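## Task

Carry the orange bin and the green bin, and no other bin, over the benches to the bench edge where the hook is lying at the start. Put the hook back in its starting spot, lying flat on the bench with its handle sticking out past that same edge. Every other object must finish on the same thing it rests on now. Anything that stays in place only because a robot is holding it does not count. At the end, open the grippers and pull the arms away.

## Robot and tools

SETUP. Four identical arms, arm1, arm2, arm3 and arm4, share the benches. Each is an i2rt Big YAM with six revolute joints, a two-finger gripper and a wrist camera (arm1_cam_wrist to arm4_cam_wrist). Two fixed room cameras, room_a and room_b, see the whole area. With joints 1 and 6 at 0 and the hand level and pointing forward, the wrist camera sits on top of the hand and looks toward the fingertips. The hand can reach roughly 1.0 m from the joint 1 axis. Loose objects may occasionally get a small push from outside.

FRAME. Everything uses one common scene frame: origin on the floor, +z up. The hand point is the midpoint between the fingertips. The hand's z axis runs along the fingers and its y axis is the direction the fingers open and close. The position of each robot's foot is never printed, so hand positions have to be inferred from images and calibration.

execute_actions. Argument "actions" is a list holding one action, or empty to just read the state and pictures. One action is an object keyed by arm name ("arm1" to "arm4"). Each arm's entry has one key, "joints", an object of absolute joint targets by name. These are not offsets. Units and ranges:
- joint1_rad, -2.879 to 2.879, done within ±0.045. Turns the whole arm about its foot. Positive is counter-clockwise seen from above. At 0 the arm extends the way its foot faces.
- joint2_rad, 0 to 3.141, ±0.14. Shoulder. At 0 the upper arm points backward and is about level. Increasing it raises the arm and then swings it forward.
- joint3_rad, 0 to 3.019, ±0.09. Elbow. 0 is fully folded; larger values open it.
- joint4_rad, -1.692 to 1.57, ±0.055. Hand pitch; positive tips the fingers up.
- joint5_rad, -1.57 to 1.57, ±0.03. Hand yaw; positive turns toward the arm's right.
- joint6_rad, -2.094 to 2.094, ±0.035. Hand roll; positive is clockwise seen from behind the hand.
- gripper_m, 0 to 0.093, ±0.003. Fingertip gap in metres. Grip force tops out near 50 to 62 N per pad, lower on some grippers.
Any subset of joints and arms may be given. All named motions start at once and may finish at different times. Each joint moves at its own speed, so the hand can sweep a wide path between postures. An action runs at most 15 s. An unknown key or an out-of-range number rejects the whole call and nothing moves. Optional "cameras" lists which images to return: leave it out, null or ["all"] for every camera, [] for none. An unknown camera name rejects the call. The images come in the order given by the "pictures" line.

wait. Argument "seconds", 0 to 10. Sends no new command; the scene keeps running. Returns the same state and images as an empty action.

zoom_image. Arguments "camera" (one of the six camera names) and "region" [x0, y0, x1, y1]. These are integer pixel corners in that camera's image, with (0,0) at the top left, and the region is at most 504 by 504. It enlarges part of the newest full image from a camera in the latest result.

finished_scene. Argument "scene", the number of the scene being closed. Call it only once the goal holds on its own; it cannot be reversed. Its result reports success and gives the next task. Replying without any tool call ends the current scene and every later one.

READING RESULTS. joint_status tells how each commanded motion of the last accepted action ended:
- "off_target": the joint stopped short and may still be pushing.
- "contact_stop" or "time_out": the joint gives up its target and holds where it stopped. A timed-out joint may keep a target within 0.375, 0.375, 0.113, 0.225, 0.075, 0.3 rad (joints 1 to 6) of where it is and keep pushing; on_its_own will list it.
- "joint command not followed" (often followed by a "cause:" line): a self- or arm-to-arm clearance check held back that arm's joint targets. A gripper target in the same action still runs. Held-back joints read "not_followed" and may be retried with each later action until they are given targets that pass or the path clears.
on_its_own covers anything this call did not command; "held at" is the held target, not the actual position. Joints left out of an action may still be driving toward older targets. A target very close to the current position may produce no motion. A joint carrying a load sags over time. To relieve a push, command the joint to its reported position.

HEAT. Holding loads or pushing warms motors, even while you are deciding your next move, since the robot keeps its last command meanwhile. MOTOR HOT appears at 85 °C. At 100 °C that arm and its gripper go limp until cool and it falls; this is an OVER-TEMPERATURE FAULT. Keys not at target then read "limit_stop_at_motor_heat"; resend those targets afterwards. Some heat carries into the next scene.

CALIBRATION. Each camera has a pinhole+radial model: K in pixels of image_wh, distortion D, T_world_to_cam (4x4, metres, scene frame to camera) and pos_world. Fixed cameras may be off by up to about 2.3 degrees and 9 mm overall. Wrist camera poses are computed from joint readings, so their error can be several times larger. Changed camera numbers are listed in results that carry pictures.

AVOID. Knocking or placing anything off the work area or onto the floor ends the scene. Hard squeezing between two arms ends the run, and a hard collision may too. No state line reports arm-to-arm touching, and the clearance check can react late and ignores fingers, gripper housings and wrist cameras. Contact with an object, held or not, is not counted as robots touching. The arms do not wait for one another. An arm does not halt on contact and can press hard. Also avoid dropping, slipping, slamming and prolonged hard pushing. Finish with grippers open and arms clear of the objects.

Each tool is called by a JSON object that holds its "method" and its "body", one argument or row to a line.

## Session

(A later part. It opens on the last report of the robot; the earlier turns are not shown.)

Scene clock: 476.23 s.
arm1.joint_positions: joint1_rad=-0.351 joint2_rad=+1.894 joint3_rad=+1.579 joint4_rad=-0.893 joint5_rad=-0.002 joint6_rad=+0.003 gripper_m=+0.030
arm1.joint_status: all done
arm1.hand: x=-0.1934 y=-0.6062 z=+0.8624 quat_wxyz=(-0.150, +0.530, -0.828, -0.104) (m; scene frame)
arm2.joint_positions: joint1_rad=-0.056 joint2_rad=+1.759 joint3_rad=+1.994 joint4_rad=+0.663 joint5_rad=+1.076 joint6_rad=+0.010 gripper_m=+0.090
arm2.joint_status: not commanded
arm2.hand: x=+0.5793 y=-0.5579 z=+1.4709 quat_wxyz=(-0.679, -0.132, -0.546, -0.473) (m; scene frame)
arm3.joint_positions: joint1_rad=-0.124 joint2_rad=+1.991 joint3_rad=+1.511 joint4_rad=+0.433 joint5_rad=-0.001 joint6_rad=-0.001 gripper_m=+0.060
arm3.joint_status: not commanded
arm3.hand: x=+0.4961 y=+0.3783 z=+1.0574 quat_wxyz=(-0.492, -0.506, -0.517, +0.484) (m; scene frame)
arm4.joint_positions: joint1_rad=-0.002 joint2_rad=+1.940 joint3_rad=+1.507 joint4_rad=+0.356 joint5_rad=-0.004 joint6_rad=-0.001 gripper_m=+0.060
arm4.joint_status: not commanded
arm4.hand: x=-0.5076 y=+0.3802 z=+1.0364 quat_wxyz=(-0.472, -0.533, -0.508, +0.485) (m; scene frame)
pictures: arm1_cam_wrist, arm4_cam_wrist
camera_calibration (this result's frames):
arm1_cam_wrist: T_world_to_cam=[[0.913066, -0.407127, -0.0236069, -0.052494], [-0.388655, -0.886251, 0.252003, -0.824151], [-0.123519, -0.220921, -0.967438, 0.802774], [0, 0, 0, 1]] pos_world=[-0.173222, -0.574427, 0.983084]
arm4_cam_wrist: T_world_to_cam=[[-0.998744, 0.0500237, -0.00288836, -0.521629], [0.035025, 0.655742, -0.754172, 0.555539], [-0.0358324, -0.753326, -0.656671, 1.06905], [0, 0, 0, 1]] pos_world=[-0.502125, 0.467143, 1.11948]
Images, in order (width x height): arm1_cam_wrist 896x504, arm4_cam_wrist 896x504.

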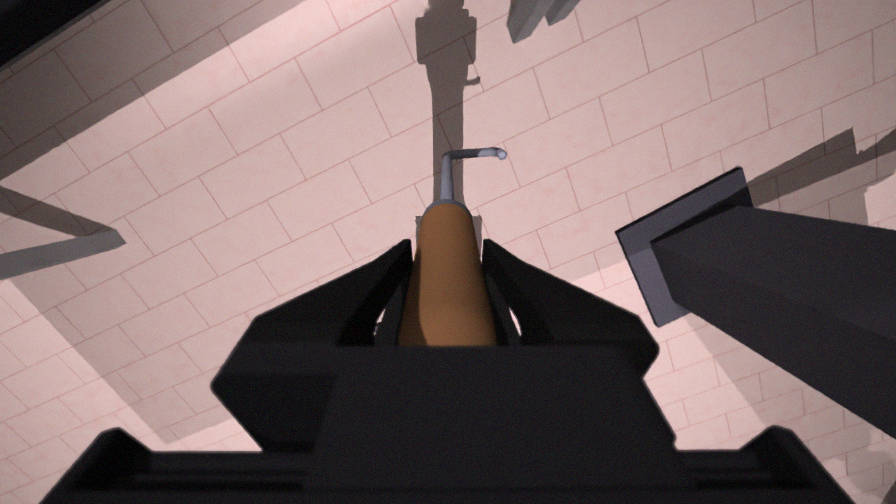

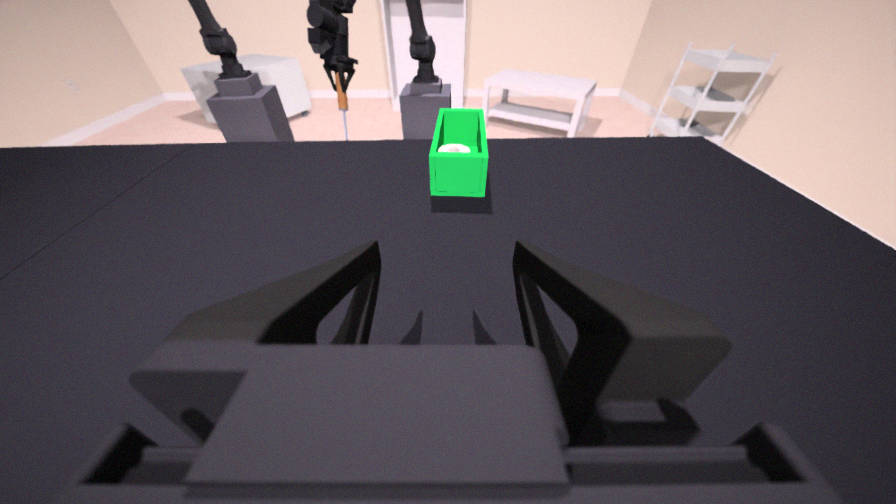

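{"method": "execute_actions", "body": {
  "actions": [
    {"arm1":{"joints":{"joint2_rad":1.45,"joint6_rad":1.6}}}
  ],
  "cameras": ["arm1_cam_wrist"]
}}

{"method": "execute_actions", "body": {
  "actions": [
    {"arm1":{"joints":{"joint1_rad":-0.57,"joint2_rad":1.9,"joint3_rad":1.99,"joint4_rad":0.61,"joint5_rad":-0.228}}}
  ],
  "cameras": ["arm1_cam_wrist"]
}}

Scene clock: 491.80 s.
arm1.joint_positions: joint1_rad=-0.351 joint2_rad=+1.475 joint3_rad=+1.579 joint4_rad=-0.909 joint5_rad=+0.001 joint6_rad=+1.583 gripper_m=+0.030
arm1.joint_status: all done
arm1.hand: x=-0.2132 y=-0.6573 z=+1.1188 quat_wxyz=(-0.073, -0.204, -0.904, -0.369) (m; scene frame)
arm2.joint_positions: joint1_rad=-0.056 joint2_rad=+1.759 joint3_rad=+1.994 joint4_rad=+0.663 joint5_rad=+1.076 joint6_rad=+0.010 gripper_m=+0.090
arm2.joint_status: not commanded
arm2.hand: x=+0.5793 y=-0.5579 z=+1.4709 quat_wxyz=(-0.679, -0.132, -0.546, -0.473) (m; scene frame)
arm3.joint_positions: joint1_rad=-0.124 joint2_rad=+1.991 joint3_rad=+1.511 joint4_rad=+0.433 joint5_rad=-0.001 joint6_rad=-0.001 gripper_m=+0.060
arm3.joint_status: not commanded
arm3.hand: x=+0.4961 y=+0.3783 z=+1.0574 quat_wxyz=(-0.492, -0.506, -0.517, +0.484) (m; scene frame)
arm4.joint_positions: joint1_rad=-0.002 joint2_rad=+1.940 joint3_rad=+1.507 joint4_rad=+0.356 joint5_rad=-0.004 joint6_rad=-0.001 gripper_m=+0.060
arm4.joint_status: not commanded
arm4.hand: x=-0.5076 y=+0.3802 z=+1.0364 quat_wxyz=(-0.472, -0.533, -0.508, +0.485) (m; scene frame)
pictures: arm1_cam_wrist
camera_calibration (this result's frames):
arm1_cam_wrist: T_world_to_cam=[[-0.305669, -0.638674, -0.70616, 0.302521], [-0.904999, -0.0355833, 0.423922, -0.684979], [-0.295876, 0.768654, -0.567123, 1.20295], [0, 0, 0, 1]] pos_world=[-0.171511, -0.755813, 1.18623]
Images, in order (width x height): arm1_cam_wrist 896x504.

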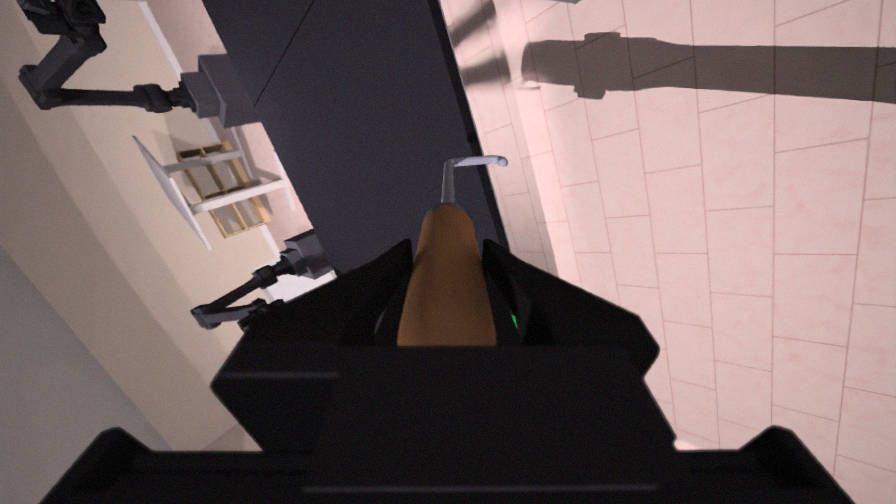

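Scene clock: 493.57 s.
arm1.joint_positions: joint1_rad=-0.569 joint2_rad=+1.942 joint3_rad=+1.907 joint4_rad=+0.563 joint5_rad=-0.230 joint6_rad=+1.584 gripper_m=+0.030
arm1.joint_status: all done
arm1.hand: x=-0.0043 y=-0.5352 z=+1.3083 quat_wxyz=(-0.212, -0.070, -0.498, -0.838) (m; scene frame)
arm2.joint_positions: joint1_rad=-0.056 joint2_rad=+1.759 joint3_rad=+1.994 joint4_rad=+0.663 joint5_rad=+1.076 joint6_rad=+0.010 gripper_m=+0.090
arm2.joint_status: not commanded
arm2.hand: x=+0.5793 y=-0.5579 z=+1.4709 quat_wxyz=(-0.679, -0.132, -0.546, -0.473) (m; scene frame)
arm3.joint_positions: joint1_rad=-0.124 joint2_rad=+1.991 joint3_rad=+1.511 joint4_rad=+0.433 joint5_rad=-0.001 joint6_rad=-0.001 gripper_m=+0.060
arm3.joint_status: not commanded
arm3.hand: x=+0.4961 y=+0.3783 z=+1.0574 quat_wxyz=(-0.492, -0.506, -0.517, +0.484) (m; scene frame)
arm4.joint_positions: joint1_rad=-0.002 joint2_rad=+1.940 joint3_rad=+1.507 joint4_rad=+0.356 joint5_rad=-0.004 joint6_rad=-0.001 gripper_m=+0.060
arm4.joint_status: not commanded
arm4.hand: x=-0.5076 y=+0.3802 z=+1.0364 quat_wxyz=(-0.472, -0.533, -0.508, +0.485) (m; scene frame)
pictures: arm1_cam_wrist
camera_calibration (this result's frames):
arm1_cam_wrist: T_world_to_cam=[[0.294981, 0.422863, -0.856839, 1.34591], [-0.919108, -0.119564, -0.375426, 0.428861], [-0.261201, 0.898271, 0.353388, 0.143621], [0, 0, 0, 1]] pos_world=[0.0346638, -0.646871, 1.26348]
Images, in order (width x height): arm1_cam_wrist 896x504.

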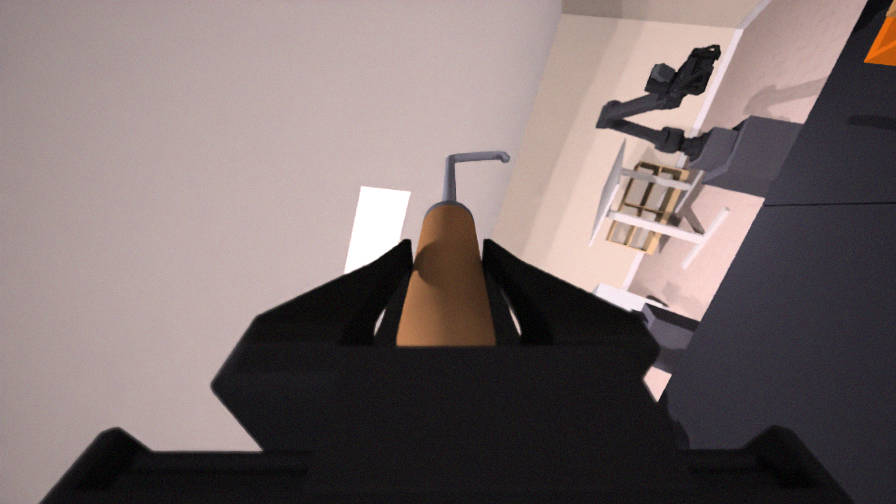

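{"method": "execute_actions", "body": {
  "actions": [
    {"arm1":{"joints":{"joint2_rad":2.38,"joint3_rad":2.01}}}
  ],
  "cameras": ["arm1_cam_wrist","arm3_cam_wrist"]
}}

Scene clock: 498.03 s.
arm1.joint_positions: joint1_rad=-0.569 joint2_rad=+2.422 joint3_rad=+1.955 joint4_rad=+0.578 joint5_rad=-0.229 joint6_rad=+1.593 gripper_m=+0.030
arm1.joint_status: all done
arm1.hand: x=+0.0650 y=-0.4366 z=+0.9259 quat_wxyz=(-0.152, -0.140, -0.651, -0.730) (m; scene frame)
arm2.joint_positions: joint1_rad=-0.056 joint2_rad=+1.759 joint3_rad=+1.994 joint4_rad=+0.663 joint5_rad=+1.076 joint6_rad=+0.010 gripper_m=+0.090
arm2.joint_status: not commanded
arm2.hand: x=+0.5793 y=-0.5579 z=+1.4709 quat_wxyz=(-0.679, -0.132, -0.546, -0.473) (m; scene frame)
arm3.joint_positions: joint1_rad=-0.124 joint2_rad=+1.991 joint3_rad=+1.511 joint4_rad=+0.433 joint5_rad=-0.001 joint6_rad=-0.001 gripper_m=+0.060
arm3.joint_status: not commanded
arm3.hand: x=+0.4961 y=+0.3783 z=+1.0574 quat_wxyz=(-0.492, -0.506, -0.517, +0.484) (m; scene frame)
arm4.joint_positions: joint1_rad=-0.002 joint2_rad=+1.940 joint3_rad=+1.507 joint4_rad=+0.356 joint5_rad=-0.004 joint6_rad=-0.001 gripper_m=+0.060
arm4.joint_status: not commanded
arm4.hand: x=-0.5076 y=+0.3802 z=+1.0364 quat_wxyz=(-0.472, -0.533, -0.508, +0.485) (m; scene frame)
pictures: arm1_cam_wrist, arm3_cam_wrist
camera_calibration (this result's frames):
arm1_cam_wrist: T_world_to_cam=[[0.050614, 0.116, -0.991959, 0.963199], [-0.976958, -0.200453, -0.0732897, 0.049422], [-0.207343, 0.972812, 0.103181, 0.469006], [0, 0, 0, 1]] pos_world=[0.0967769, -0.558079, 0.910683]
arm3_cam_wrist: T_world_to_cam=[[-0.999392, -0.0348712, -0.0000484114, 0.510531], [-0.0211129, 0.606188, -0.795041, 0.623108], [0.0277534, -0.794557, -0.606556, 1.05006], [0, 0, 0, 1]] pos_world=[0.494234, 0.474411, 1.13234]
Images, in order (width x height): arm1_cam_wrist 896x504, arm3_cam_wrist 896x504.

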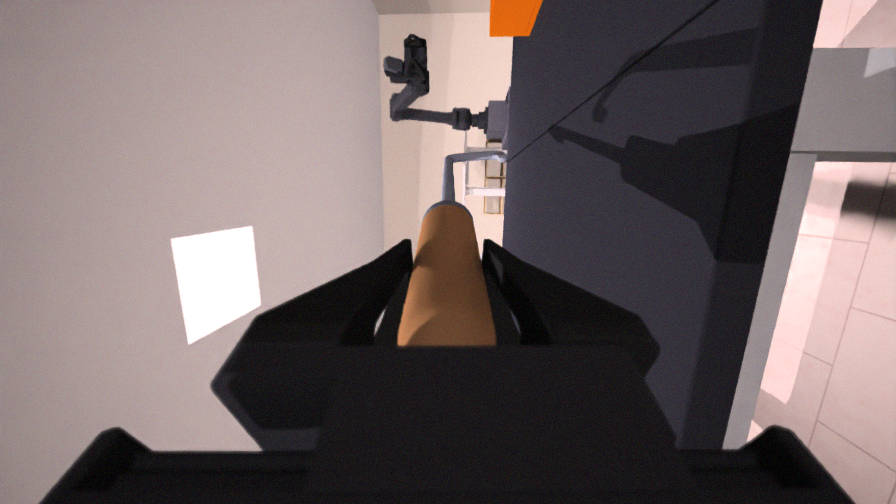

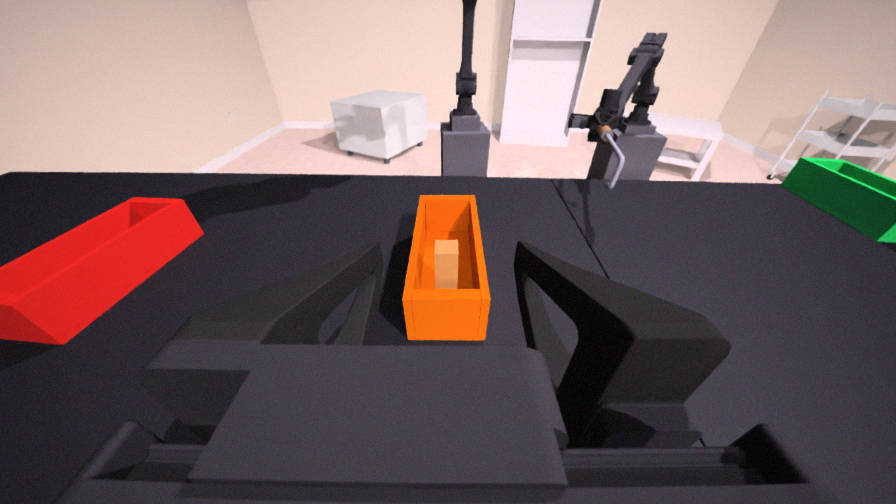

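{"method": "execute_actions", "body": {
  "actions": [
    {"arm1":{"joints":{"joint2_rad":2.455,"joint6_rad":0.9}}}
  ],
  "cameras": ["arm1_cam_wrist"]
}}

{"method": "execute_actions", "body": {
  "actions": [
    {"arm1":{"joints":{"joint2_rad":2.50,"joint6_rad":0.4}}}
  ],
  "cameras": ["arm1_cam_wrist"]
}}

Scene clock: 505.30 s.
arm1.joint_positions: joint1_rad=-0.569 joint2_rad=+2.472 joint3_rad=+1.955 joint4_rad=+0.578 joint5_rad=-0.230 joint6_rad=+0.903 gripper_m=+0.030
arm1.joint_status: all done
arm1.hand: x=+0.0651 y=-0.4347 z=+0.8800 quat_wxyz=(-0.377, +0.087, -0.678, -0.624) (m; scene frame)
arm2.joint_positions: joint1_rad=-0.056 joint2_rad=+1.759 joint3_rad=+1.994 joint4_rad=+0.663 joint5_rad=+1.076 joint6_rad=+0.010 gripper_m=+0.090
arm2.joint_status: not commanded
arm2.hand: x=+0.5793 y=-0.5579 z=+1.4709 quat_wxyz=(-0.679, -0.132, -0.546, -0.473) (m; scene frame)
arm3.joint_positions: joint1_rad=-0.124 joint2_rad=+1.991 joint3_rad=+1.511 joint4_rad=+0.433 joint5_rad=-0.001 joint6_rad=-0.001 gripper_m=+0.060
arm3.joint_status: not commanded
arm3.hand: x=+0.4961 y=+0.3783 z=+1.0574 quat_wxyz=(-0.492, -0.506, -0.517, +0.484) (m; scene frame)
arm4.joint_positions: joint1_rad=-0.002 joint2_rad=+1.940 joint3_rad=+1.507 joint4_rad=+0.356 joint5_rad=-0.004 joint6_rad=-0.001 gripper_m=+0.060
arm4.joint_status: not commanded
arm4.hand: x=-0.5076 y=+0.3802 z=+1.0364 quat_wxyz=(-0.472, -0.533, -0.508, +0.485) (m; scene frame)
pictures: arm1_cam_wrist
camera_calibration (this result's frames):
arm1_cam_wrist: T_world_to_cam=[[0.599255, -0.194823, -0.776491, 0.557], [-0.79598, -0.248587, -0.551925, 0.435033], [-0.0854978, 0.948814, -0.304042, 0.811919], [0, 0, 0, 1]] pos_world=[0.0819097, -0.5537, 0.919468]
Images, in order (width x height): arm1_cam_wrist 896x504.

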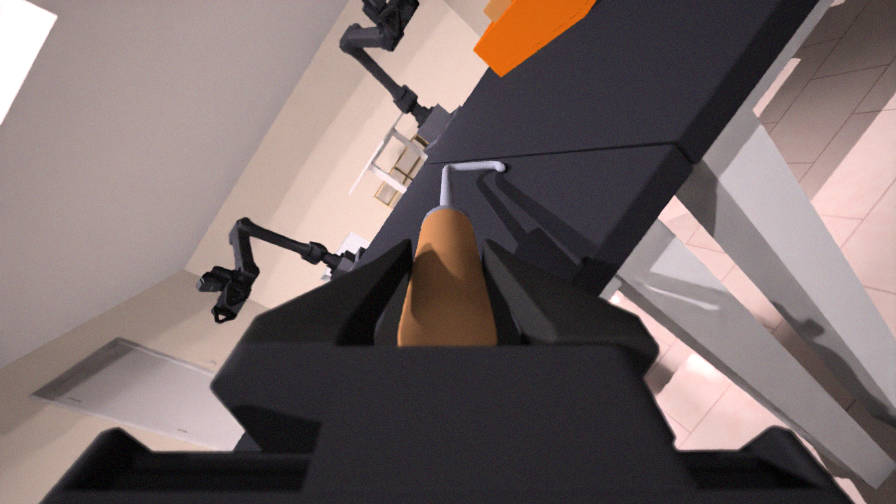

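Scene clock: 506.80 s.
arm1.joint_positions: joint1_rad=-0.569 joint2_rad=+2.480 joint3_rad=+1.955 joint4_rad=+0.580 joint5_rad=-0.232 joint6_rad=+0.402 gripper_m=+0.030
arm1.joint_status: all done
arm1.hand: x=+0.0649 y=-0.4346 z=+0.8735 quat_wxyz=(-0.518, +0.253, -0.637, -0.511) (m; scene frame)
arm2.joint_positions: joint1_rad=-0.056 joint2_rad=+1.759 joint3_rad=+1.994 joint4_rad=+0.663 joint5_rad=+1.076 joint6_rad=+0.010 gripper_m=+0.090
arm2.joint_status: not commanded
arm2.hand: x=+0.5793 y=-0.5579 z=+1.4709 quat_wxyz=(-0.679, -0.132, -0.546, -0.473) (m; scene frame)
arm3.joint_positions: joint1_rad=-0.124 joint2_rad=+1.991 joint3_rad=+1.511 joint4_rad=+0.433 joint5_rad=-0.001 joint6_rad=-0.001 gripper_m=+0.060
arm3.joint_status: not commanded
arm3.hand: x=+0.4961 y=+0.3783 z=+1.0574 quat_wxyz=(-0.492, -0.506, -0.517, +0.484) (m; scene frame)
arm4.joint_positions: joint1_rad=-0.002 joint2_rad=+1.940 joint3_rad=+1.507 joint4_rad=+0.356 joint5_rad=-0.004 joint6_rad=-0.001 gripper_m=+0.060
arm4.joint_status: not commanded
arm4.hand: x=-0.5076 y=+0.3802 z=+1.0364 quat_wxyz=(-0.472, -0.533, -0.508, +0.485) (m; scene frame)
pictures: arm1_cam_wrist
camera_calibration (this result's frames):
arm1_cam_wrist: T_world_to_cam=[[0.859724, -0.338719, -0.382287, 0.128346], [-0.495229, -0.369647, -0.786199, 0.563821], [0.12499, 0.865234, -0.485539, 0.918354], [0, 0, 0, 1]] pos_world=[0.0540936, -0.542703, 0.938237]
Images, in order (width x height): arm1_cam_wrist 896x504.

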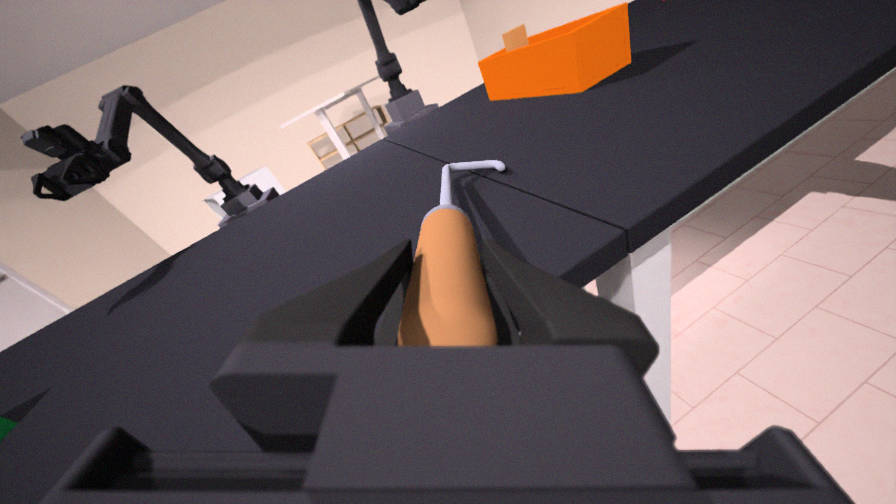

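{"method": "execute_actions", "body": {
  "actions": [
    {"arm1":{"joints":{"joint2_rad":2.545,"joint6_rad":0.0}}}
  ],
  "cameras": ["arm1_cam_wrist"]
}}

Scene clock: 510.83 s.
arm1.joint_positions: joint1_rad=-0.569 joint2_rad=+2.520 joint3_rad=+1.955 joint4_rad=+0.592 joint5_rad=-0.234 joint6_rad=+0.012 gripper_m=+0.030
arm1.joint_status: all done
arm1.hand: x=+0.0638 y=-0.4348 z=+0.8395 quat_wxyz=(-0.598, +0.376, -0.585, -0.398) (m; scene frame)
arm2.joint_positions: joint1_rad=-0.056 joint2_rad=+1.759 joint3_rad=+1.994 joint4_rad=+0.663 joint5_rad=+1.076 joint6_rad=+0.010 gripper_m=+0.090
arm2.joint_status: not commanded
arm2.hand: x=+0.5793 y=-0.5579 z=+1.4709 quat_wxyz=(-0.679, -0.132, -0.546, -0.473) (m; scene frame)
arm3.joint_positions: joint1_rad=-0.124 joint2_rad=+1.991 joint3_rad=+1.511 joint4_rad=+0.433 joint5_rad=-0.001 joint6_rad=-0.001 gripper_m=+0.060
arm3.joint_status: not commanded
arm3.hand: x=+0.4961 y=+0.3783 z=+1.0574 quat_wxyz=(-0.492, -0.506, -0.517, +0.484) (m; scene frame)
arm4.joint_positions: joint1_rad=-0.002 joint2_rad=+1.940 joint3_rad=+1.507 joint4_rad=+0.356 joint5_rad=-0.004 joint6_rad=-0.001 gripper_m=+0.060
arm4.joint_status: not commanded
arm4.hand: x=-0.5076 y=+0.3802 z=+1.0364 quat_wxyz=(-0.472, -0.533, -0.508, +0.485) (m; scene frame)
pictures: arm1_cam_wrist
camera_calibration (this result's frames):
arm1_cam_wrist: T_world_to_cam=[[0.921705, -0.38778, -0.00932462, -0.222168], [-0.223326, -0.510856, -0.830151, 0.494641], [0.317153, 0.767237, -0.55746, 0.907632], [0, 0, 0, 1]] pos_world=[0.0273824, -0.52983, 0.914524]
Images, in order (width x height): arm1_cam_wrist 896x504.

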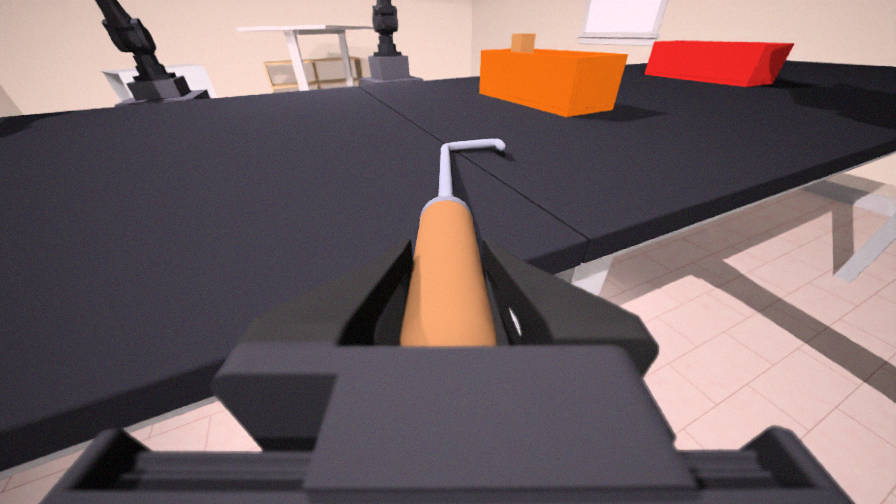

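{"method": "execute_actions", "body": {
  "actions": [
    {"arm1":{"joints":{"joint2_rad":2.575}}}
  ],
  "cameras": ["arm1_cam_wrist"]
}}

Scene clock: 513.37 s.
arm1.joint_positions: joint1_rad=-0.569 joint2_rad=+2.547 joint3_rad=+1.955 joint4_rad=+0.592 joint5_rad=-0.234 joint6_rad=+0.010 gripper_m=+0.030
arm1.joint_status: all done
arm1.hand: x=+0.0629 y=-0.4355 z=+0.8155 quat_wxyz=(-0.589, +0.380, -0.594, -0.394) (m; scene frame)
arm2.joint_positions: joint1_rad=-0.056 joint2_rad=+1.759 joint3_rad=+1.994 joint4_rad=+0.663 joint5_rad=+1.076 joint6_rad=+0.010 gripper_m=+0.090
arm2.joint_status: not commanded
arm2.hand: x=+0.5793 y=-0.5579 z=+1.4709 quat_wxyz=(-0.679, -0.132, -0.546, -0.473) (m; scene frame)
arm3.joint_positions: joint1_rad=-0.124 joint2_rad=+1.991 joint3_rad=+1.511 joint4_rad=+0.433 joint5_rad=-0.001 joint6_rad=-0.001 gripper_m=+0.060
arm3.joint_status: not commanded
arm3.hand: x=+0.4961 y=+0.3783 z=+1.0574 quat_wxyz=(-0.492, -0.506, -0.517, +0.484) (m; scene frame)
arm4.joint_positions: joint1_rad=-0.002 joint2_rad=+1.940 joint3_rad=+1.507 joint4_rad=+0.356 joint5_rad=-0.004 joint6_rad=-0.001 gripper_m=+0.060
arm4.joint_status: not commanded
arm4.hand: x=-0.5076 y=+0.3802 z=+1.0364 quat_wxyz=(-0.472, -0.533, -0.508, +0.485) (m; scene frame)
pictures: arm1_cam_wrist
camera_calibration (this result's frames):
arm1_cam_wrist: T_world_to_cam=[[0.921637, -0.387792, -0.0142431, -0.217846], [-0.23507, -0.528719, -0.815596, 0.455248], [0.308751, 0.755032, -0.578446, 0.907451], [0, 0, 0, 1]] pos_world=[0.0276144, -0.528935, 0.893107]
Images, in order (width x height): arm1_cam_wrist 896x504.

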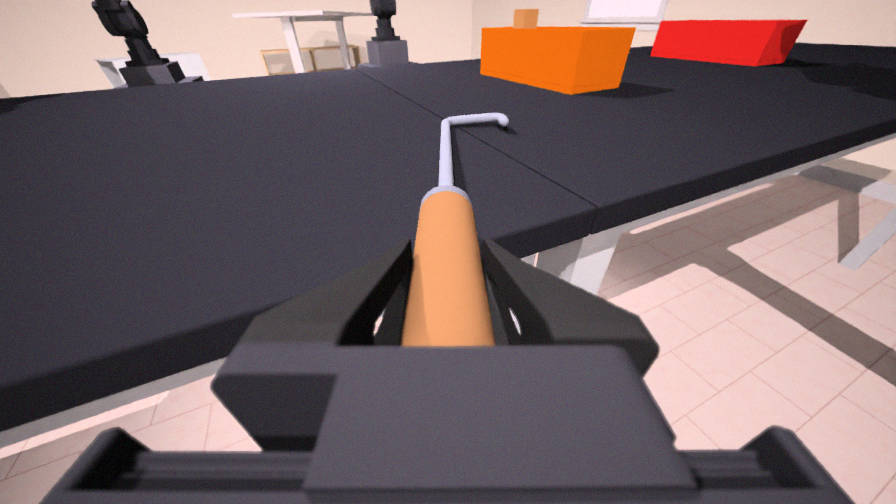

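{"method": "execute_actions", "body": {
  "actions": [
    {"arm1":{"joints":{"gripper_m":0.09}}}
  ],
  "cameras": ["arm1_cam_wrist"]
}}

Scene clock: 517.30 s.
arm1.joint_positions: joint1_rad=-0.569 joint2_rad=+2.547 joint3_rad=+1.960 joint4_rad=+0.592 joint5_rad=-0.231 joint6_rad=+0.008 gripper_m=+0.090
arm1.joint_status: all done
arm1.hand: x=+0.0640 y=-0.4349 z=+0.8183 quat_wxyz=(-0.592, +0.380, -0.592, -0.393) (m; scene frame)
arm2.joint_positions: joint1_rad=-0.056 joint2_rad=+1.759 joint3_rad=+1.994 joint4_rad=+0.663 joint5_rad=+1.076 joint6_rad=+0.010 gripper_m=+0.090
arm2.joint_status: not commanded
arm2.hand: x=+0.5793 y=-0.5579 z=+1.4709 quat_wxyz=(-0.679, -0.132, -0.546, -0.473) (m; scene frame)
arm3.joint_positions: joint1_rad=-0.124 joint2_rad=+1.991 joint3_rad=+1.511 joint4_rad=+0.433 joint5_rad=-0.001 joint6_rad=-0.001 gripper_m=+0.060
arm3.joint_status: not commanded
arm3.hand: x=+0.4961 y=+0.3783 z=+1.0574 quat_wxyz=(-0.492, -0.506, -0.517, +0.484) (m; scene frame)
arm4.joint_positions: joint1_rad=-0.002 joint2_rad=+1.940 joint3_rad=+1.507 joint4_rad=+0.356 joint5_rad=-0.004 joint6_rad=-0.001 gripper_m=+0.060
arm4.joint_status: not commanded
arm4.hand: x=-0.5076 y=+0.3802 z=+1.0364 quat_wxyz=(-0.472, -0.533, -0.508, +0.485) (m; scene frame)
pictures: arm1_cam_wrist
camera_calibration (this result's frames):
arm1_cam_wrist: T_world_to_cam=[[0.920635, -0.390286, -0.0103872, -0.222727], [-0.232107, -0.52573, -0.818373, 0.461475], [0.313938, 0.755834, -0.574593, 0.90511], [0, 0, 0, 1]] pos_world=[0.0280125, -0.528429, 0.895416]
Images, in order (width x height): arm1_cam_wrist 896x504.

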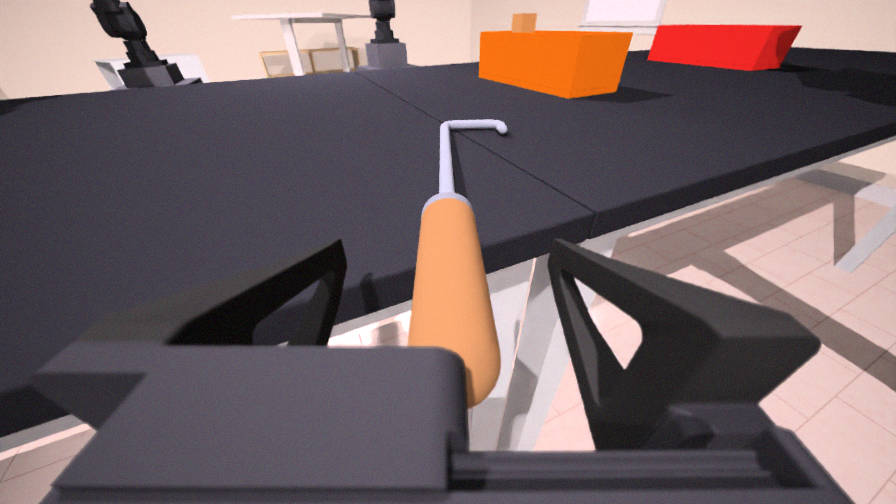

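{"method": "execute_actions", "body": {
  "actions": [
    {"arm1":{"joints":{"joint2_rad":2.2}},"arm2":{"joints":{"joint2_rad":2.1,"joint3_rad":2.02,"joint4_rad":0.68}}}
  ],
  "cameras": []
}}

{"method": "execute_actions", "body": {
  "actions": [
    {"arm1":{"joints":{"joint1_rad":0.5,"joint2_rad":1.5,"joint3_rad":1.3,"joint5_rad":0}},"arm2":{"joints":{"joint1_rad":0.56}}}
  ],
  "cameras": ["arm2_cam_wrist","room_b"]
}}

Scene clock: 524.63 s.
arm1.joint_positions: joint1_rad=-0.569 joint2_rad=+2.183 joint3_rad=+2.010 joint4_rad=+0.611 joint5_rad=-0.231 joint6_rad=+0.008 gripper_m=+0.090
arm1.joint_status: all done
arm1.hand: x=+0.0408 y=-0.4724 z=+1.1799 quat_wxyz=(-0.721, +0.318, -0.436, -0.435) (m; scene frame)
arm2.joint_positions: joint1_rad=-0.056 joint2_rad=+2.117 joint3_rad=+1.995 joint4_rad=+0.675 joint5_rad=+1.077 joint6_rad=+0.010 gripper_m=+0.090
arm2.joint_status: all done
arm2.hand: x=+0.5710 y=-0.3981 z=+1.2242 quat_wxyz=(-0.695, -0.010, -0.614, -0.374) (m; scene frame)
arm3.joint_positions: joint1_rad=-0.124 joint2_rad=+1.991 joint3_rad=+1.511 joint4_rad=+0.433 joint5_rad=-0.001 joint6_rad=-0.001 gripper_m=+0.060
arm3.joint_status: not commanded
arm3.hand: x=+0.4961 y=+0.3783 z=+1.0574 quat_wxyz=(-0.492, -0.506, -0.517, +0.484) (m; scene frame)
arm4.joint_positions: joint1_rad=-0.002 joint2_rad=+1.940 joint3_rad=+1.507 joint4_rad=+0.356 joint5_rad=-0.004 joint6_rad=-0.001 gripper_m=+0.060
arm4.joint_status: not commanded
arm4.hand: x=-0.5076 y=+0.3802 z=+1.0364 quat_wxyz=(-0.472, -0.533, -0.508, +0.485) (m; scene frame)
pictures: none
No camera images: the call's "cameras" was empty. Leave "cameras" out to get every camera's image.

Scene clock: 526.60 s.
arm1.joint_positions: joint1_rad=+0.496 joint2_rad=+1.478 joint3_rad=+1.310 joint4_rad=+0.611 joint5_rad=-0.003 joint6_rad=+0.004 gripper_m=+0.090
arm1.joint_status: all done
arm1.hand: x=-0.7291 y=-0.6112 z=+1.3017 quat_wxyz=(-0.459, +0.444, -0.289, -0.713) (m; scene frame)
arm2.joint_positions: joint1_rad=+0.558 joint2_rad=+2.117 joint3_rad=+1.995 joint4_rad=+0.675 joint5_rad=+1.078 joint6_rad=+0.010 gripper_m=+0.090
arm2.joint_status: all done
arm2.hand: x=+0.0921 y=-0.4779 z=+1.2254 quat_wxyz=(-0.550, +0.176, -0.588, -0.567) (m; scene frame)
arm3.joint_positions: joint1_rad=-0.124 joint2_rad=+1.991 joint3_rad=+1.511 joint4_rad=+0.433 joint5_rad=-0.001 joint6_rad=-0.001 gripper_m=+0.060
arm3.joint_status: not commanded
arm3.hand: x=+0.4961 y=+0.3783 z=+1.0574 quat_wxyz=(-0.492, -0.506, -0.517, +0.484) (m; scene frame)
arm4.joint_positions: joint1_rad=-0.002 joint2_rad=+1.940 joint3_rad=+1.507 joint4_rad=+0.356 joint5_rad=-0.004 joint6_rad=-0.001 gripper_m=+0.060
arm4.joint_status: not commanded
arm4.hand: x=-0.5076 y=+0.3802 z=+1.0364 quat_wxyz=(-0.472, -0.533, -0.508, +0.485) (m; scene frame)
pictures: arm2_cam_wrist, room_b
camera_calibration (this result's frames):
arm2_cam_wrist: T_world_to_cam=[[0.836896, -0.291182, -0.463484, 0.351263], [-0.523388, -0.177859, -0.833325, 0.990416], [0.160215, 0.939989, -0.301251, 0.931576], [0, 0, 0, 1]] pos_world=[0.0751495, -0.597235, 1.26878]
Images, in order (width x height): arm2_cam_wrist 896x504, room_b 896x504.

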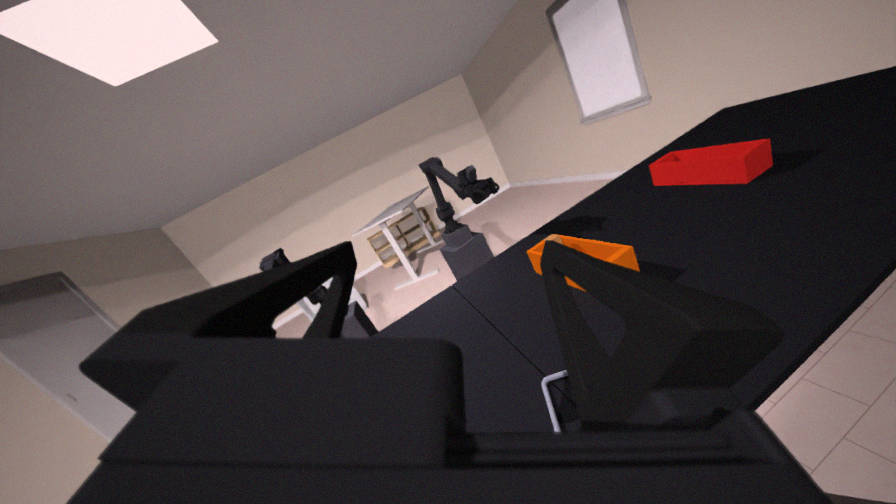

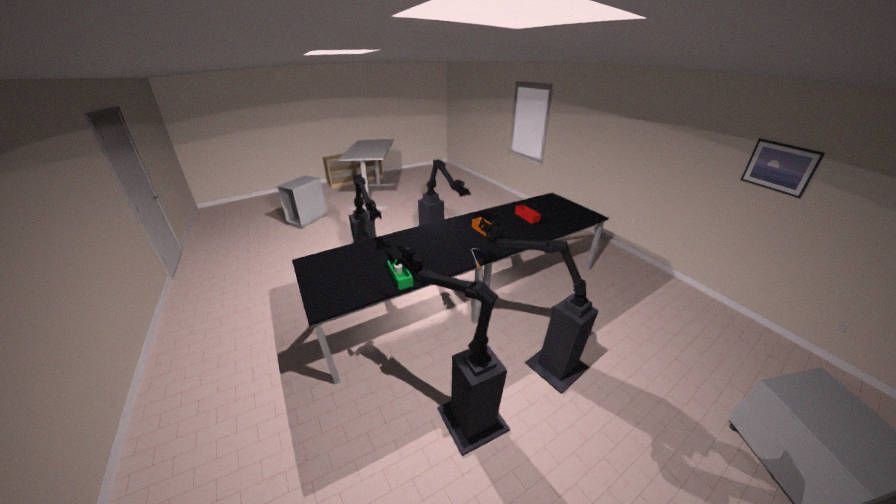

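{"method": "execute_actions", "body": {
  "actions": [
    {"arm2":{"joints":{"joint2_rad":2.51,"joint4_rad":0.655}}}
  ],
  "cameras": ["arm2_cam_wrist"]
}}

Scene clock: 534.50 s.
arm1.joint_positions: joint1_rad=+0.496 joint2_rad=+1.478 joint3_rad=+1.310 joint4_rad=+0.611 joint5_rad=-0.003 joint6_rad=+0.004 gripper_m=+0.090
arm1.joint_status: not commanded
arm1.hand: x=-0.7291 y=-0.6112 z=+1.3017 quat_wxyz=(-0.459, +0.444, -0.289, -0.713) (m; scene frame)
arm2.joint_positions: joint1_rad=+0.558 joint2_rad=+2.528 joint3_rad=+1.992 joint4_rad=+0.658 joint5_rad=+1.078 joint6_rad=+0.010 gripper_m=+0.090
arm2.joint_status: all done
arm2.hand: x=+0.0511 y=-0.4267 z=+0.8886 quat_wxyz=(-0.585, +0.339, -0.597, -0.432) (m; scene frame)
arm3.joint_positions: joint1_rad=-0.124 joint2_rad=+1.991 joint3_rad=+1.511 joint4_rad=+0.433 joint5_rad=-0.001 joint6_rad=-0.001 gripper_m=+0.060
arm3.joint_status: not commanded
arm3.hand: x=+0.4961 y=+0.3783 z=+1.0574 quat_wxyz=(-0.492, -0.506, -0.517, +0.484) (m; scene frame)
arm4.joint_positions: joint1_rad=-0.002 joint2_rad=+1.940 joint3_rad=+1.507 joint4_rad=+0.356 joint5_rad=-0.004 joint6_rad=-0.001 gripper_m=+0.060
arm4.joint_status: not commanded
arm4.hand: x=-0.5076 y=+0.3802 z=+1.0364 quat_wxyz=(-0.472, -0.533, -0.508, +0.485) (m; scene frame)
pictures: arm2_cam_wrist
camera_calibration (this result's frames):
arm2_cam_wrist: T_world_to_cam=[[0.914443, -0.389246, -0.110823, -0.11489], [-0.299059, -0.465391, -0.833051, 0.562958], [0.272686, 0.79492, -0.541982, 0.93478], [0, 0, 0, 1]] pos_world=[0.0185168, -0.525801, 0.962874]
Images, in order (width x height): arm2_cam_wrist 896x504.

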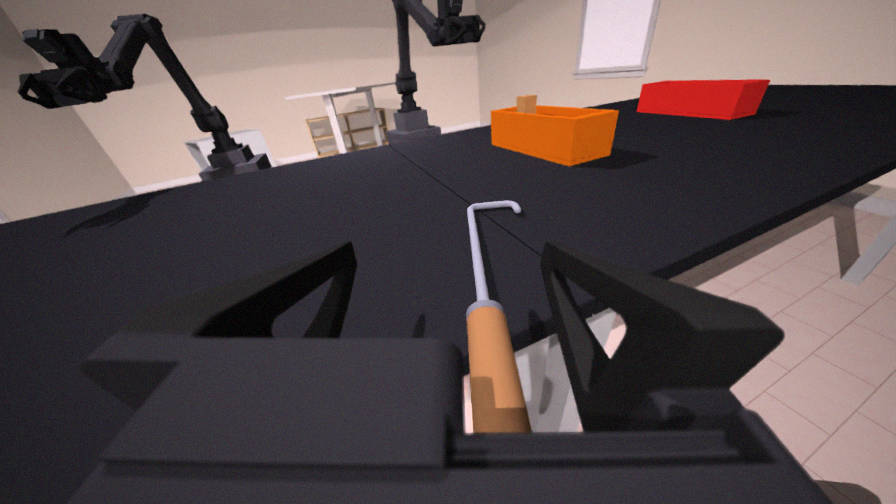

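{"method": "execute_actions", "body": {
  "actions": [
    {"arm2":{"joints":{"joint1_rad":0.535,"joint3_rad":1.965}}}
  ],
  "cameras": ["arm2_cam_wrist"]
}}

Scene clock: 542.37 s.
arm1.joint_positions: joint1_rad=+0.496 joint2_rad=+1.478 joint3_rad=+1.310 joint4_rad=+0.611 joint5_rad=-0.003 joint6_rad=+0.004 gripper_m=+0.090
arm1.joint_status: not commanded
arm1.hand: x=-0.7291 y=-0.6112 z=+1.3017 quat_wxyz=(-0.459, +0.444, -0.289, -0.713) (m; scene frame)
arm2.joint_positions: joint1_rad=+0.537 joint2_rad=+2.528 joint3_rad=+1.971 joint4_rad=+0.658 joint5_rad=+1.078 joint6_rad=+0.010 gripper_m=+0.090
arm2.joint_status: all done
arm2.hand: x=+0.0702 y=-0.4212 z=+0.8785 quat_wxyz=(-0.590, +0.340, -0.601, -0.418) (m; scene frame)
arm3.joint_positions: joint1_rad=-0.124 joint2_rad=+1.991 joint3_rad=+1.511 joint4_rad=+0.433 joint5_rad=-0.001 joint6_rad=-0.001 gripper_m=+0.060
arm3.joint_status: not commanded
arm3.hand: x=+0.4961 y=+0.3783 z=+1.0574 quat_wxyz=(-0.492, -0.506, -0.517, +0.484) (m; scene frame)
arm4.joint_positions: joint1_rad=-0.002 joint2_rad=+1.940 joint3_rad=+1.507 joint4_rad=+0.356 joint5_rad=-0.004 joint6_rad=-0.001 gripper_m=+0.060
arm4.joint_status: not commanded
arm4.hand: x=-0.5076 y=+0.3802 z=+1.0364 quat_wxyz=(-0.472, -0.533, -0.508, +0.485) (m; scene frame)
pictures: arm2_cam_wrist
camera_calibration (this result's frames):
arm2_cam_wrist: T_world_to_cam=[[0.90706, -0.410708, -0.0925287, -0.155854], [-0.298654, -0.47282, -0.829004, 0.556174], [0.296729, 0.77959, -0.551536, 0.920022], [0, 0, 0, 1]] pos_world=[0.0344755, -0.51828, 0.954074]
Images, in order (width x height): arm2_cam_wrist 896x504.

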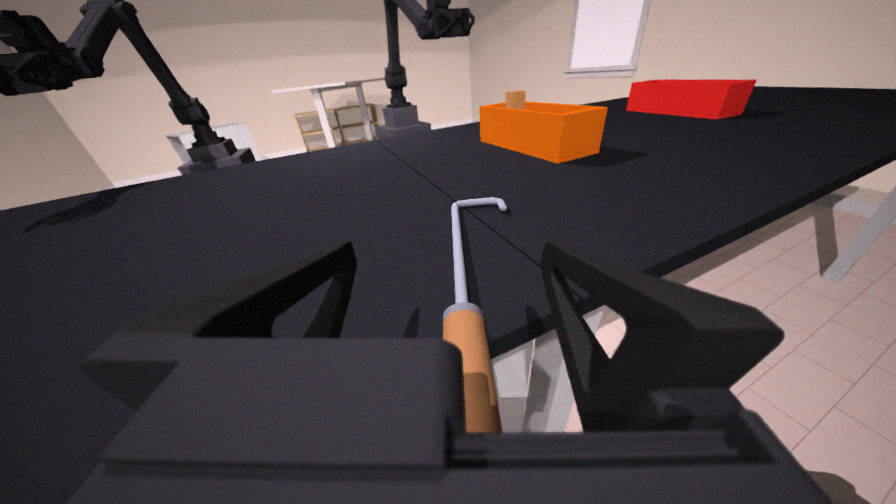

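{"method": "execute_actions", "body": {
  "actions": [
    {"arm2":{"joints":{"joint1_rad":0.553,"joint2_rad":2.60}}}
  ],
  "cameras": ["arm2_cam_wrist"]
}}

Scene clock: 547.90 s.
arm1.joint_positions: joint1_rad=+0.496 joint2_rad=+1.478 joint3_rad=+1.310 joint4_rad=+0.611 joint5_rad=-0.003 joint6_rad=+0.004 gripper_m=+0.090
arm1.joint_status: not commanded
arm1.hand: x=-0.7291 y=-0.6112 z=+1.3017 quat_wxyz=(-0.459, +0.444, -0.289, -0.713) (m; scene frame)
arm2.joint_positions: joint1_rad=+0.548 joint2_rad=+2.559 joint3_rad=+1.971 joint4_rad=+0.658 joint5_rad=+1.078 joint6_rad=+0.010 gripper_m=+0.090
arm2.joint_status: all done
arm2.hand: x=+0.0617 y=-0.4268 z=+0.8524 quat_wxyz=(-0.589, +0.355, -0.599, -0.411) (m; scene frame)
arm3.joint_positions: joint1_rad=-0.124 joint2_rad=+1.991 joint3_rad=+1.511 joint4_rad=+0.433 joint5_rad=-0.001 joint6_rad=-0.001 gripper_m=+0.060
arm3.joint_status: not commanded
arm3.hand: x=+0.4961 y=+0.3783 z=+1.0574 quat_wxyz=(-0.492, -0.506, -0.517, +0.484) (m; scene frame)
arm4.joint_positions: joint1_rad=-0.002 joint2_rad=+1.940 joint3_rad=+1.507 joint4_rad=+0.356 joint5_rad=-0.004 joint6_rad=-0.001 gripper_m=+0.060
arm4.joint_status: not commanded
arm4.hand: x=-0.5076 y=+0.3802 z=+1.0364 quat_wxyz=(-0.472, -0.533, -0.508, +0.485) (m; scene frame)
pictures: arm2_cam_wrist
camera_calibration (this result's frames):
arm2_cam_wrist: T_world_to_cam=[[0.913396, -0.401863, -0.0649103, -0.173042], [-0.277134, -0.497084, -0.822255, 0.511896], [0.298168, 0.769034, -0.565405, 0.919664], [0, 0, 0, 1]] pos_world=[0.0257048, -0.522336, 0.929659]
Images, in order (width x height): arm2_cam_wrist 896x504.

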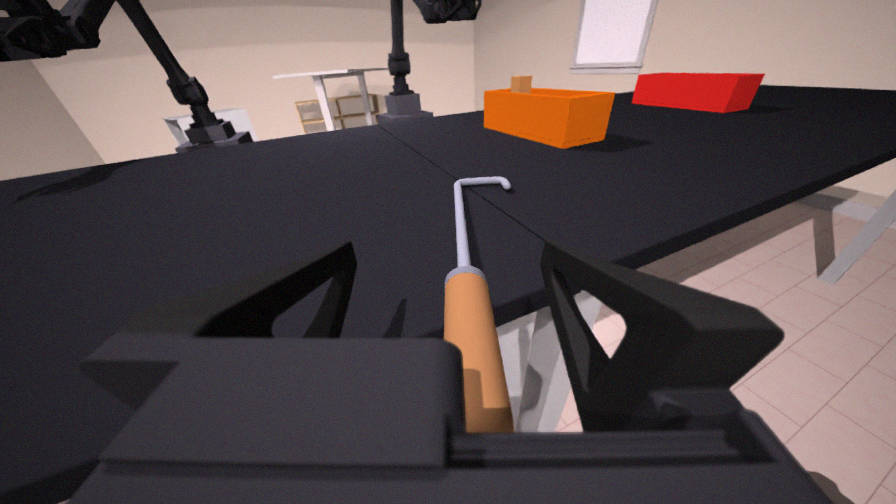

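{"method": "execute_actions", "body": {
  "actions": [
    {"arm2":{"joints":{"joint2_rad":2.655}}}
  ],
  "cameras": ["arm2_cam_wrist"]
}}

Scene clock: 552.43 s.
arm1.joint_positions: joint1_rad=+0.496 joint2_rad=+1.478 joint3_rad=+1.310 joint4_rad=+0.611 joint5_rad=-0.003 joint6_rad=+0.004 gripper_m=+0.090
arm1.joint_status: not commanded
arm1.hand: x=-0.7291 y=-0.6112 z=+1.3017 quat_wxyz=(-0.459, +0.444, -0.289, -0.713) (m; scene frame)
arm2.joint_positions: joint1_rad=+0.548 joint2_rad=+2.623 joint3_rad=+1.967 joint4_rad=+0.658 joint5_rad=+1.078 joint6_rad=+0.010 gripper_m=+0.090
arm2.joint_status: all done
arm2.hand: x=+0.0650 y=-0.4313 z=+0.7980 quat_wxyz=(-0.591, +0.379, -0.597, -0.387) (m; scene frame)
arm3.joint_positions: joint1_rad=-0.124 joint2_rad=+1.991 joint3_rad=+1.511 joint4_rad=+0.433 joint5_rad=-0.001 joint6_rad=-0.001 gripper_m=+0.060
arm3.joint_status: not commanded
arm3.hand: x=+0.4961 y=+0.3783 z=+1.0574 quat_wxyz=(-0.492, -0.506, -0.517, +0.484) (m; scene frame)
arm4.joint_positions: joint1_rad=-0.002 joint2_rad=+1.940 joint3_rad=+1.507 joint4_rad=+0.356 joint5_rad=-0.004 joint6_rad=-0.001 gripper_m=+0.060
arm4.joint_status: not commanded
arm4.hand: x=-0.5076 y=+0.3802 z=+1.0364 quat_wxyz=(-0.472, -0.533, -0.508, +0.485) (m; scene frame)
pictures: arm2_cam_wrist
camera_calibration (this result's frames):
arm2_cam_wrist: T_world_to_cam=[[0.91491, -0.403616, -0.00579932, -0.22945], [-0.243676, -0.540792, -0.805088, 0.431094], [0.32181, 0.737996, -0.593127, 0.898607], [0, 0, 0, 1]] pos_world=[0.0257921, -0.522646, 0.878726]
Images, in order (width x height): arm2_cam_wrist 896x504.

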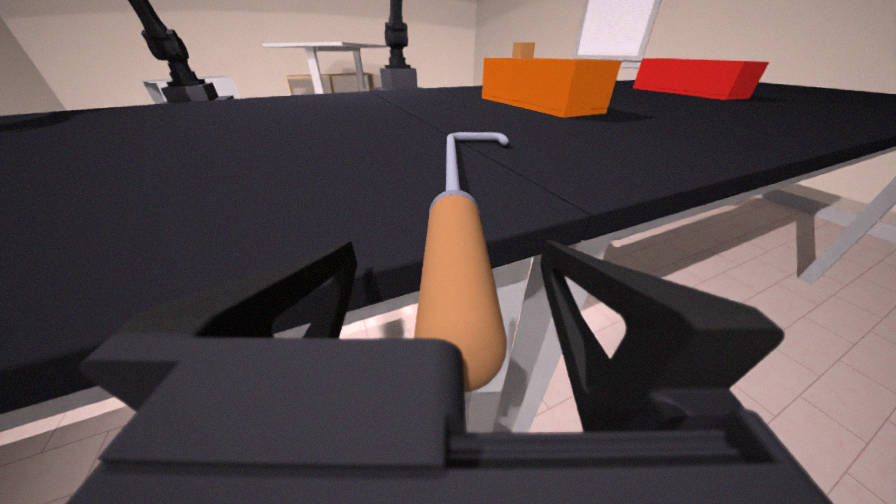

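{"method": "execute_actions", "body": {
  "actions": [
    {"arm2":{"joints":{"gripper_m":0.0}}}
  ],
  "cameras": ["arm2_cam_wrist"]
}}

Scene clock: 559.73 s.
arm1.joint_positions: joint1_rad=+0.496 joint2_rad=+1.478 joint3_rad=+1.310 joint4_rad=+0.611 joint5_rad=-0.003 joint6_rad=+0.004 gripper_m=+0.090
arm1.joint_status: not commanded
arm1.hand: x=-0.7291 y=-0.6112 z=+1.3017 quat_wxyz=(-0.459, +0.444, -0.289, -0.713) (m; scene frame)
arm2.joint_positions: joint1_rad=+0.548 joint2_rad=+2.623 joint3_rad=+1.967 joint4_rad=+0.658 joint5_rad=+1.080 joint6_rad=+0.009 gripper_m=+0.030
arm2.joint_status: gripper_m off_target (ended at +0.030, target +0.000)
arm2.hand: x=+0.0654 y=-0.4315 z=+0.7980 quat_wxyz=(-0.592, +0.379, -0.597, -0.386) (m; scene frame)
arm3.joint_positions: joint1_rad=-0.124 joint2_rad=+1.991 joint3_rad=+1.511 joint4_rad=+0.433 joint5_rad=-0.001 joint6_rad=-0.001 gripper_m=+0.060
arm3.joint_status: not commanded
arm3.hand: x=+0.4961 y=+0.3783 z=+1.0574 quat_wxyz=(-0.492, -0.506, -0.517, +0.484) (m; scene frame)
arm4.joint_positions: joint1_rad=-0.002 joint2_rad=+1.940 joint3_rad=+1.507 joint4_rad=+0.356 joint5_rad=-0.004 joint6_rad=-0.001 gripper_m=+0.060
arm4.joint_status: not commanded
arm4.hand: x=-0.5076 y=+0.3802 z=+1.0364 quat_wxyz=(-0.472, -0.533, -0.508, +0.485) (m; scene frame)
pictures: arm2_cam_wrist
camera_calibration (this result's frames):
arm2_cam_wrist: T_world_to_cam=[[0.913991, -0.405712, -0.00427255, -0.231906], [-0.243797, -0.540749, -0.80508, 0.431112], [0.32432, 0.736877, -0.593151, 0.897983], [0, 0, 0, 1]] pos_world=[0.0258295, -0.522667, 0.878728]
Images, in order (width x height): arm2_cam_wrist 896x504.

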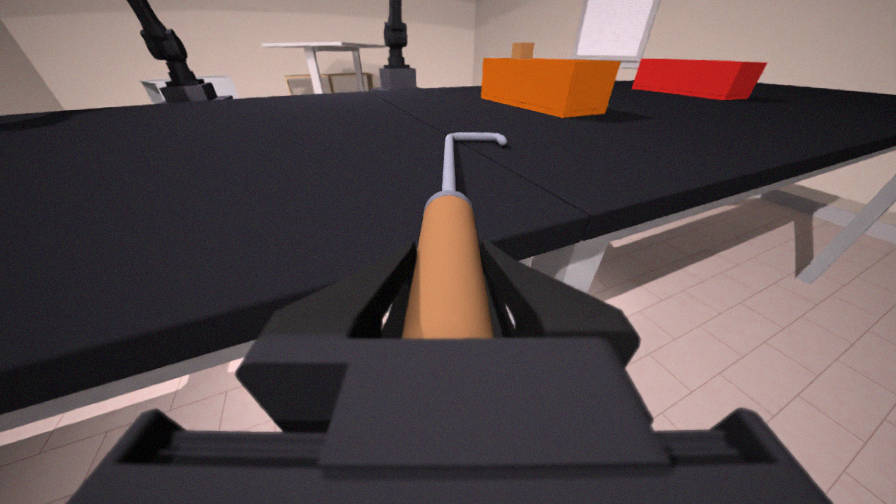

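{"method": "execute_actions", "body": {
  "actions": [
    {"arm2":{"joints":{"joint2_rad":2.535,"joint6_rad":0.8}}}
  ],
  "cameras": ["arm2_cam_wrist"]
}}

Scene clock: 565.30 s.
arm1.joint_positions: joint1_rad=+0.496 joint2_rad=+1.478 joint3_rad=+1.310 joint4_rad=+0.611 joint5_rad=-0.003 joint6_rad=+0.004 gripper_m=+0.090
arm1.joint_status: not commanded
arm1.hand: x=-0.7291 y=-0.6112 z=+1.3017 quat_wxyz=(-0.459, +0.444, -0.289, -0.713) (m; scene frame)
arm2.joint_positions: joint1_rad=+0.548 joint2_rad=+2.581 joint3_rad=+1.960 joint4_rad=+0.658 joint5_rad=+1.083 joint6_rad=+0.773 gripper_m=+0.030
arm2.joint_status: all done
arm2.hand: x=+0.0647 y=-0.4301 z=+0.8289 quat_wxyz=(-0.400, +0.116, -0.692, -0.589) (m; scene frame)
arm3.joint_positions: joint1_rad=-0.124 joint2_rad=+1.991 joint3_rad=+1.511 joint4_rad=+0.433 joint5_rad=-0.001 joint6_rad=-0.001 gripper_m=+0.060
arm3.joint_status: not commanded
arm3.hand: x=+0.4961 y=+0.3783 z=+1.0574 quat_wxyz=(-0.492, -0.506, -0.517, +0.484) (m; scene frame)
arm4.joint_positions: joint1_rad=-0.002 joint2_rad=+1.940 joint3_rad=+1.507 joint4_rad=+0.356 joint5_rad=-0.004 joint6_rad=-0.001 gripper_m=+0.060
arm4.joint_status: not commanded
arm4.hand: x=-0.5076 y=+0.3802 z=+1.0364 quat_wxyz=(-0.472, -0.533, -0.508, +0.485) (m; scene frame)
pictures: arm2_cam_wrist
camera_calibration (this result's frames):
arm2_cam_wrist: T_world_to_cam=[[0.642446, -0.271997, -0.716436, 0.434855], [-0.764535, -0.291454, -0.574926, 0.406722], [-0.0524303, 0.9171, -0.395194, 0.853303], [0, 0, 0, 1]] pos_world=[0.0763212, -0.545745, 0.882602]
Images, in order (width x height): arm2_cam_wrist 896x504.

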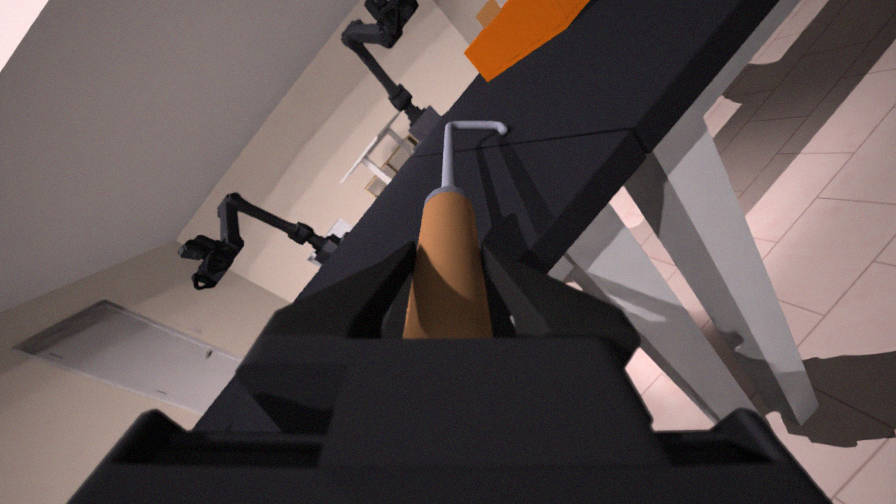

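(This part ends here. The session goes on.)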